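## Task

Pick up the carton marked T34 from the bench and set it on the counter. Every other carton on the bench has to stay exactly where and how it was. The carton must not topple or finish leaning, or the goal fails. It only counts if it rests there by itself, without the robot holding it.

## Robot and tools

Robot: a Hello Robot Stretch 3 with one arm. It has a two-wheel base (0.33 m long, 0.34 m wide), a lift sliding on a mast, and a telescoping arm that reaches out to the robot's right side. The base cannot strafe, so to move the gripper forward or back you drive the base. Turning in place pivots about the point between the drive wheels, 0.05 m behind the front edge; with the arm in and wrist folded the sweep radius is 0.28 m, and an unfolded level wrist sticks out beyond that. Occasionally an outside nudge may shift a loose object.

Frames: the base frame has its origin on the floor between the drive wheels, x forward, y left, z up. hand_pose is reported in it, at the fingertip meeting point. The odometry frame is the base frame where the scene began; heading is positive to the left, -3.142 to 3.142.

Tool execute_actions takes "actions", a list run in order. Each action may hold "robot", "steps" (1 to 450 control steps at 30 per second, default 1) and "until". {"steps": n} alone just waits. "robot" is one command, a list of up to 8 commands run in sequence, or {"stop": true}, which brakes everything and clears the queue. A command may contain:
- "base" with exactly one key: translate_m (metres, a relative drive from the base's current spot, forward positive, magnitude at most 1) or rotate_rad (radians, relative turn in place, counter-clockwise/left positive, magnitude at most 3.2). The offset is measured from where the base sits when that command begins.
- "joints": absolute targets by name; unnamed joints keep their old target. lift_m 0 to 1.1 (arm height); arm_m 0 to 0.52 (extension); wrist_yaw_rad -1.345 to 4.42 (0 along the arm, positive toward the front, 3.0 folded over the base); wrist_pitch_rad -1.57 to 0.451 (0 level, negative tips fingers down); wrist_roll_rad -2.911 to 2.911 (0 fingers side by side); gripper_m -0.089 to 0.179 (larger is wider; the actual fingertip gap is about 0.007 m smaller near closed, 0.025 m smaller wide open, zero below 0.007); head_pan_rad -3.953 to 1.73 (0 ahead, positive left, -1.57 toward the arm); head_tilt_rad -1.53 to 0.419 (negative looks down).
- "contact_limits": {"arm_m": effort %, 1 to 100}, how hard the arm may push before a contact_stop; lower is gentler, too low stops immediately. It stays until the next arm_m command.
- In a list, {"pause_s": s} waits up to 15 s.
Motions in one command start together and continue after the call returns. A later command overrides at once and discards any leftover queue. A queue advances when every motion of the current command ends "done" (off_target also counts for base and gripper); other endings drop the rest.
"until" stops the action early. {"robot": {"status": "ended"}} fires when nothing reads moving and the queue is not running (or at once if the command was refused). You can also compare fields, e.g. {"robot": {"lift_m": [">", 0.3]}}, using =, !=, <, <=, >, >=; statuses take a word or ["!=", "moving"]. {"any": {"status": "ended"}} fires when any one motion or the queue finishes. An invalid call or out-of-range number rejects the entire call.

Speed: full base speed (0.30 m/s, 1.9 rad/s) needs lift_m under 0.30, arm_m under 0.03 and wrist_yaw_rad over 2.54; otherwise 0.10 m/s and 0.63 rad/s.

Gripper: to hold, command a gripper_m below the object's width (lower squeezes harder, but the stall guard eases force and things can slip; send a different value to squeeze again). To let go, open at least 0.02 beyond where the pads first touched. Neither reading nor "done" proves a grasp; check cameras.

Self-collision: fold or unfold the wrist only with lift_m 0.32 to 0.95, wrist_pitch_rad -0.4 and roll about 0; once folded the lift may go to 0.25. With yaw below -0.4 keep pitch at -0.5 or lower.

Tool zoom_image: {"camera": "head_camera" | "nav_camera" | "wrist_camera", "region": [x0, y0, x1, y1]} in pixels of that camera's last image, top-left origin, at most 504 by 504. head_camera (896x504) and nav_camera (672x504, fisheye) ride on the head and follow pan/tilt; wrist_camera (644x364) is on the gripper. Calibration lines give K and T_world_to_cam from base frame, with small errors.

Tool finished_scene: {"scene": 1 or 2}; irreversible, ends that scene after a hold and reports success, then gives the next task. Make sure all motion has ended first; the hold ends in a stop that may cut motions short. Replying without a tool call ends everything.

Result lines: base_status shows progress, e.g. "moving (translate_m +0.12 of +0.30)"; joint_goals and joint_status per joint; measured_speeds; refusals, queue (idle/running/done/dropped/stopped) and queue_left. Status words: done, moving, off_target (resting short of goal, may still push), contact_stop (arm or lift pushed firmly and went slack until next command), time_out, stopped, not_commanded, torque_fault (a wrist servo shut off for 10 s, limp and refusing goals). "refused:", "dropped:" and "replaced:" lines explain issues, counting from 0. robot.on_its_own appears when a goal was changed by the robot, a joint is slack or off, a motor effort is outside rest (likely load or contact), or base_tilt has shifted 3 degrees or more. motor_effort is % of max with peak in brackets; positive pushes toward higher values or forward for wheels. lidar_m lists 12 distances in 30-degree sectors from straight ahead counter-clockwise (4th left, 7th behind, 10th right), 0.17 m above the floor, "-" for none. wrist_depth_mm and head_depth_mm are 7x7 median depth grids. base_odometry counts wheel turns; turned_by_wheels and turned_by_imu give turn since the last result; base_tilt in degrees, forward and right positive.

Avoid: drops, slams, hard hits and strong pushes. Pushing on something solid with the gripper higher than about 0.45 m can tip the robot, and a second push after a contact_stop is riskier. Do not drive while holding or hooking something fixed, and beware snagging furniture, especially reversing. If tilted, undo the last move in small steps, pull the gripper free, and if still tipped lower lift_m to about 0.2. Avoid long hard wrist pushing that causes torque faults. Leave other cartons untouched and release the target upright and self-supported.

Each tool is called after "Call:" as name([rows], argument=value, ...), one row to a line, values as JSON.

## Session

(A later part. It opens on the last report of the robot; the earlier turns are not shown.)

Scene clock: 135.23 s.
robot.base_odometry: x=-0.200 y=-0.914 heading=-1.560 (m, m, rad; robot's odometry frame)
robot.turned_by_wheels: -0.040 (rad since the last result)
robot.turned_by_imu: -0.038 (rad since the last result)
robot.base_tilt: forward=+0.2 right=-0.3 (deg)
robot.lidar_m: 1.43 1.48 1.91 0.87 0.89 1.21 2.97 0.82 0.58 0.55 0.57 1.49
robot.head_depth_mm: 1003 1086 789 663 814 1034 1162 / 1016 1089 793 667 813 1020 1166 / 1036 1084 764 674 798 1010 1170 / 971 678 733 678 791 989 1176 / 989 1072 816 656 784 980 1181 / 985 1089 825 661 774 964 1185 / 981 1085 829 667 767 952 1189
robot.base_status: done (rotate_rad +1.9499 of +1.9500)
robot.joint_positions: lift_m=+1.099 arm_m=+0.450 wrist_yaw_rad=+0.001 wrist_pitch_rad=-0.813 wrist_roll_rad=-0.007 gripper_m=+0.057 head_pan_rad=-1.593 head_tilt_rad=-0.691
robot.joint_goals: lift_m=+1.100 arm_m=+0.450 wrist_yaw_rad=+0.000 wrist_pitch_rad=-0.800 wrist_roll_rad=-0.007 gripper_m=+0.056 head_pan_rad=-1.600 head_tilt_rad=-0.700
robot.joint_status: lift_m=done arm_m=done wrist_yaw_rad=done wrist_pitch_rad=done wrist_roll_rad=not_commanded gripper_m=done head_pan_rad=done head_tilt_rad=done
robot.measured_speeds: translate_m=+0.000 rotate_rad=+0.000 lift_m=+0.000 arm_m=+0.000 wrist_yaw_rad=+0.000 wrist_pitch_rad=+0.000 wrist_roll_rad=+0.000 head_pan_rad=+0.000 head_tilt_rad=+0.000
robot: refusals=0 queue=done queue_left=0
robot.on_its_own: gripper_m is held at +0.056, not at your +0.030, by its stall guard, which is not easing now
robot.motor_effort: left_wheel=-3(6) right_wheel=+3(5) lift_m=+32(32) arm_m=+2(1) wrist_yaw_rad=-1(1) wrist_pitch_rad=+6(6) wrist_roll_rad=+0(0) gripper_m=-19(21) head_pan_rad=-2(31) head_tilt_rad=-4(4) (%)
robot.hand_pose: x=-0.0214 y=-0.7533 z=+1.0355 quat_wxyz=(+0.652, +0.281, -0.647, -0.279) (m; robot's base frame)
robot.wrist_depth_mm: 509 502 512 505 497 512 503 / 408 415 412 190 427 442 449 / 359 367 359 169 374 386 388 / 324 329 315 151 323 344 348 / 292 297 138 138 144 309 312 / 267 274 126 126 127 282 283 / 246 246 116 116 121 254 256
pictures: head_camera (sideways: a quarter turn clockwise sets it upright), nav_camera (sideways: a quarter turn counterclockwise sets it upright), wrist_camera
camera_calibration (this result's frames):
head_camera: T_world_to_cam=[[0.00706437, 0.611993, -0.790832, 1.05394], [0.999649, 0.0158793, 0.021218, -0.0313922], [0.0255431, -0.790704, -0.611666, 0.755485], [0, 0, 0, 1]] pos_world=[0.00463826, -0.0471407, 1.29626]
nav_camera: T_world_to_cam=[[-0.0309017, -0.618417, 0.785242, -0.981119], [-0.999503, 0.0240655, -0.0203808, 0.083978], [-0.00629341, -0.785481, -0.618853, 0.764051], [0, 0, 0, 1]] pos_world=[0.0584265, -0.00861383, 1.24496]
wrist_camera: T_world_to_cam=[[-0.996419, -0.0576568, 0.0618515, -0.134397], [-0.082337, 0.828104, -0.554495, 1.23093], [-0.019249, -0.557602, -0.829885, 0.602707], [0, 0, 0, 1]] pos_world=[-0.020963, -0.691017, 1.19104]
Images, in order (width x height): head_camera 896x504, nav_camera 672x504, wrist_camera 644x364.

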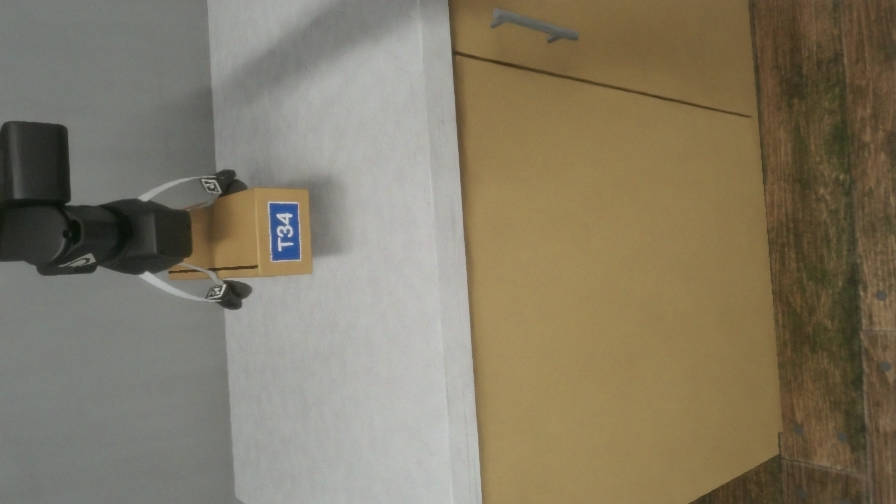

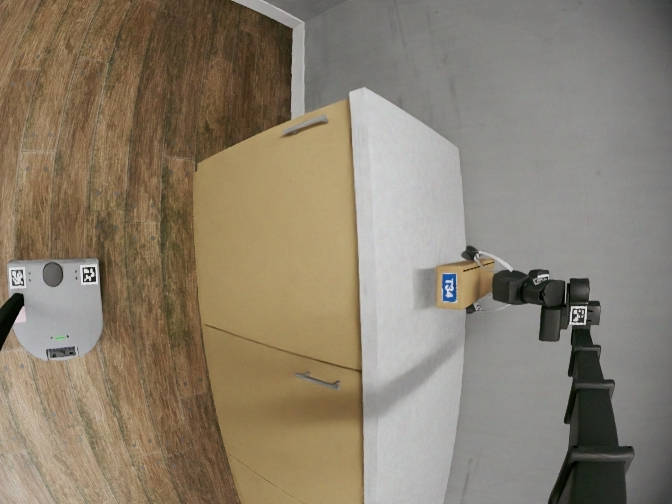

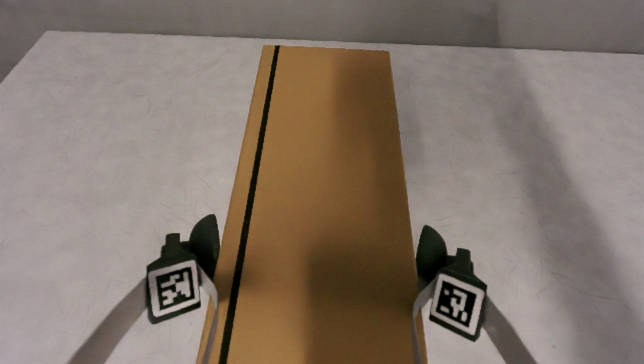

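Call:
execute_actions([
  {"robot":{"joints":{"lift_m":1.007,"arm_m":0.48}},"steps":450,"until":{"robot":{"status":"ended"}}},
  {"robot":[{"joints":{"gripper_m":0.15}},{"joints":{"lift_m":1.1}}],"steps":450,"until":{"robot":{"status":"ended"}}},
])

Call:
finished_scene(scene=2)

Scene clock: 143.47 s.
robot.base_odometry: x=-0.200 y=-0.914 heading=-1.560 (m, m, rad; robot's odometry frame)
robot.turned_by_wheels: +0.000 (rad since the last result)
robot.turned_by_imu: -0.002 (rad since the last result)
robot.base_tilt: forward=+0.2 right=-0.3 (deg)
robot.lidar_m: 1.43 1.48 1.91 0.87 0.89 1.21 2.97 0.82 0.58 0.56 0.57 1.49
robot.head_depth_mm: 1006 1098 790 664 819 1038 1163 / 1003 1094 795 668 810 1021 1170 / 1027 1087 762 673 798 1008 1168 / 980 1086 719 675 790 989 1186 / 985 1078 815 657 784 978 1177 / 988 1089 822 662 776 962 1185 / 979 1088 828 666 766 954 1188
robot.base_status: done (rotate_rad +1.9499 of +1.9500)
robot.joint_positions: lift_m=+1.099 arm_m=+0.480 wrist_yaw_rad=+0.001 wrist_pitch_rad=-0.812 wrist_roll_rad=-0.007 gripper_m=+0.150 head_pan_rad=-1.593 head_tilt_rad=-0.691
robot.joint_goals: lift_m=+1.100 arm_m=+0.480 wrist_yaw_rad=+0.000 wrist_pitch_rad=-0.800 wrist_roll_rad=-0.007 gripper_m=+0.150 head_pan_rad=-1.600 head_tilt_rad=-0.700
robot.joint_status: lift_m=done arm_m=done wrist_yaw_rad=done wrist_pitch_rad=done wrist_roll_rad=not_commanded gripper_m=done head_pan_rad=done head_tilt_rad=done
robot.measured_speeds: translate_m=+0.000 rotate_rad=+0.000 lift_m=+0.000 arm_m=+0.000 wrist_yaw_rad=+0.000 wrist_pitch_rad=+0.000 wrist_roll_rad=+0.000 head_pan_rad=+0.000 head_tilt_rad=+0.000
robot: refusals=0 queue=done queue_left=0
robot.motor_effort: left_wheel=-2(3) right_wheel=+3(3) lift_m=+32(33) arm_m=+2(0) wrist_yaw_rad=-1(1) wrist_pitch_rad=+6(6) wrist_roll_rad=+0(0) gripper_m=+0(82) head_pan_rad=-2(3) head_tilt_rad=-4(3) (%)
robot.hand_pose: x=-0.0214 y=-0.7834 z=+1.0356 quat_wxyz=(+0.652, +0.281, -0.647, -0.278) (m; robot's base frame)
robot.wrist_depth_mm: 487 486 495 480 481 480 478 / 412 418 424 426 436 441 452 / 365 363 373 375 381 386 391 / 323 329 331 268 341 340 347 / 293 300 295 240 307 312 311 / 268 - 267 217 275 - 282 / 245 246 244 200 253 250 259
pictures: head_camera (sideways: a quarter turn clockwise sets it upright), nav_camera (sideways: a quarter turn counterclockwise sets it upright), wrist_camera
camera_calibration (this result's frames):
head_camera: T_world_to_cam=[[0.0070643, 0.611993, -0.790832, 1.05394], [0.999649, 0.0158794, 0.021218, -0.0313922], [0.0255432, -0.790704, -0.611666, 0.755485], [0, 0, 0, 1]] pos_world=[0.00463827, -0.0471407, 1.29626]
nav_camera: T_world_to_cam=[[-0.0309016, -0.618417, 0.785242, -0.981119], [-0.999503, 0.0240653, -0.0203808, 0.083978], [-0.00629332, -0.785481, -0.618853, 0.764051], [0, 0, 0, 1]] pos_world=[0.0584265, -0.00861383, 1.24496]
wrist_camera: T_world_to_cam=[[-0.996419, -0.0576184, 0.061884, -0.136145], [-0.0823344, 0.827782, -0.554976, 1.25619], [-0.0192496, -0.558084, -0.829561, 0.585297], [0, 0, 0, 1]] pos_world=[-0.0209632, -0.721052, 1.19112]
Images, in order (width x height): head_camera 896x504, nav_camera 672x504, wrist_camera 644x364.

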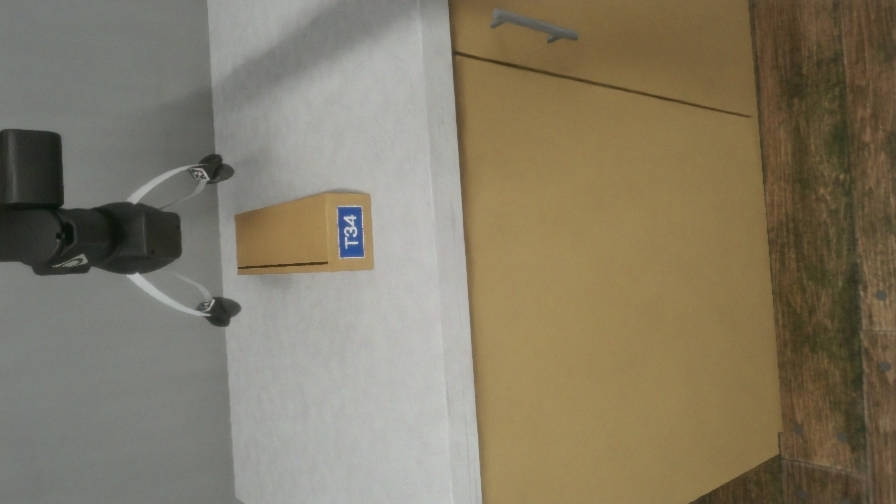

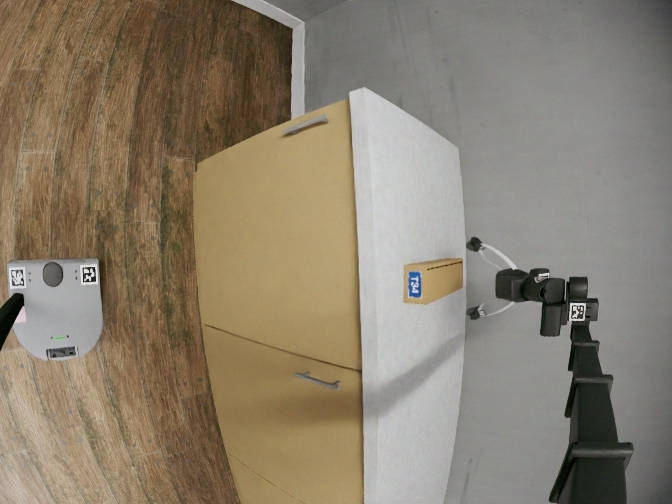

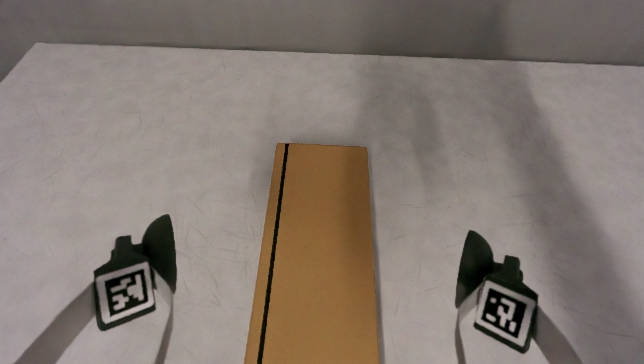

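The scene is finished: the task was done.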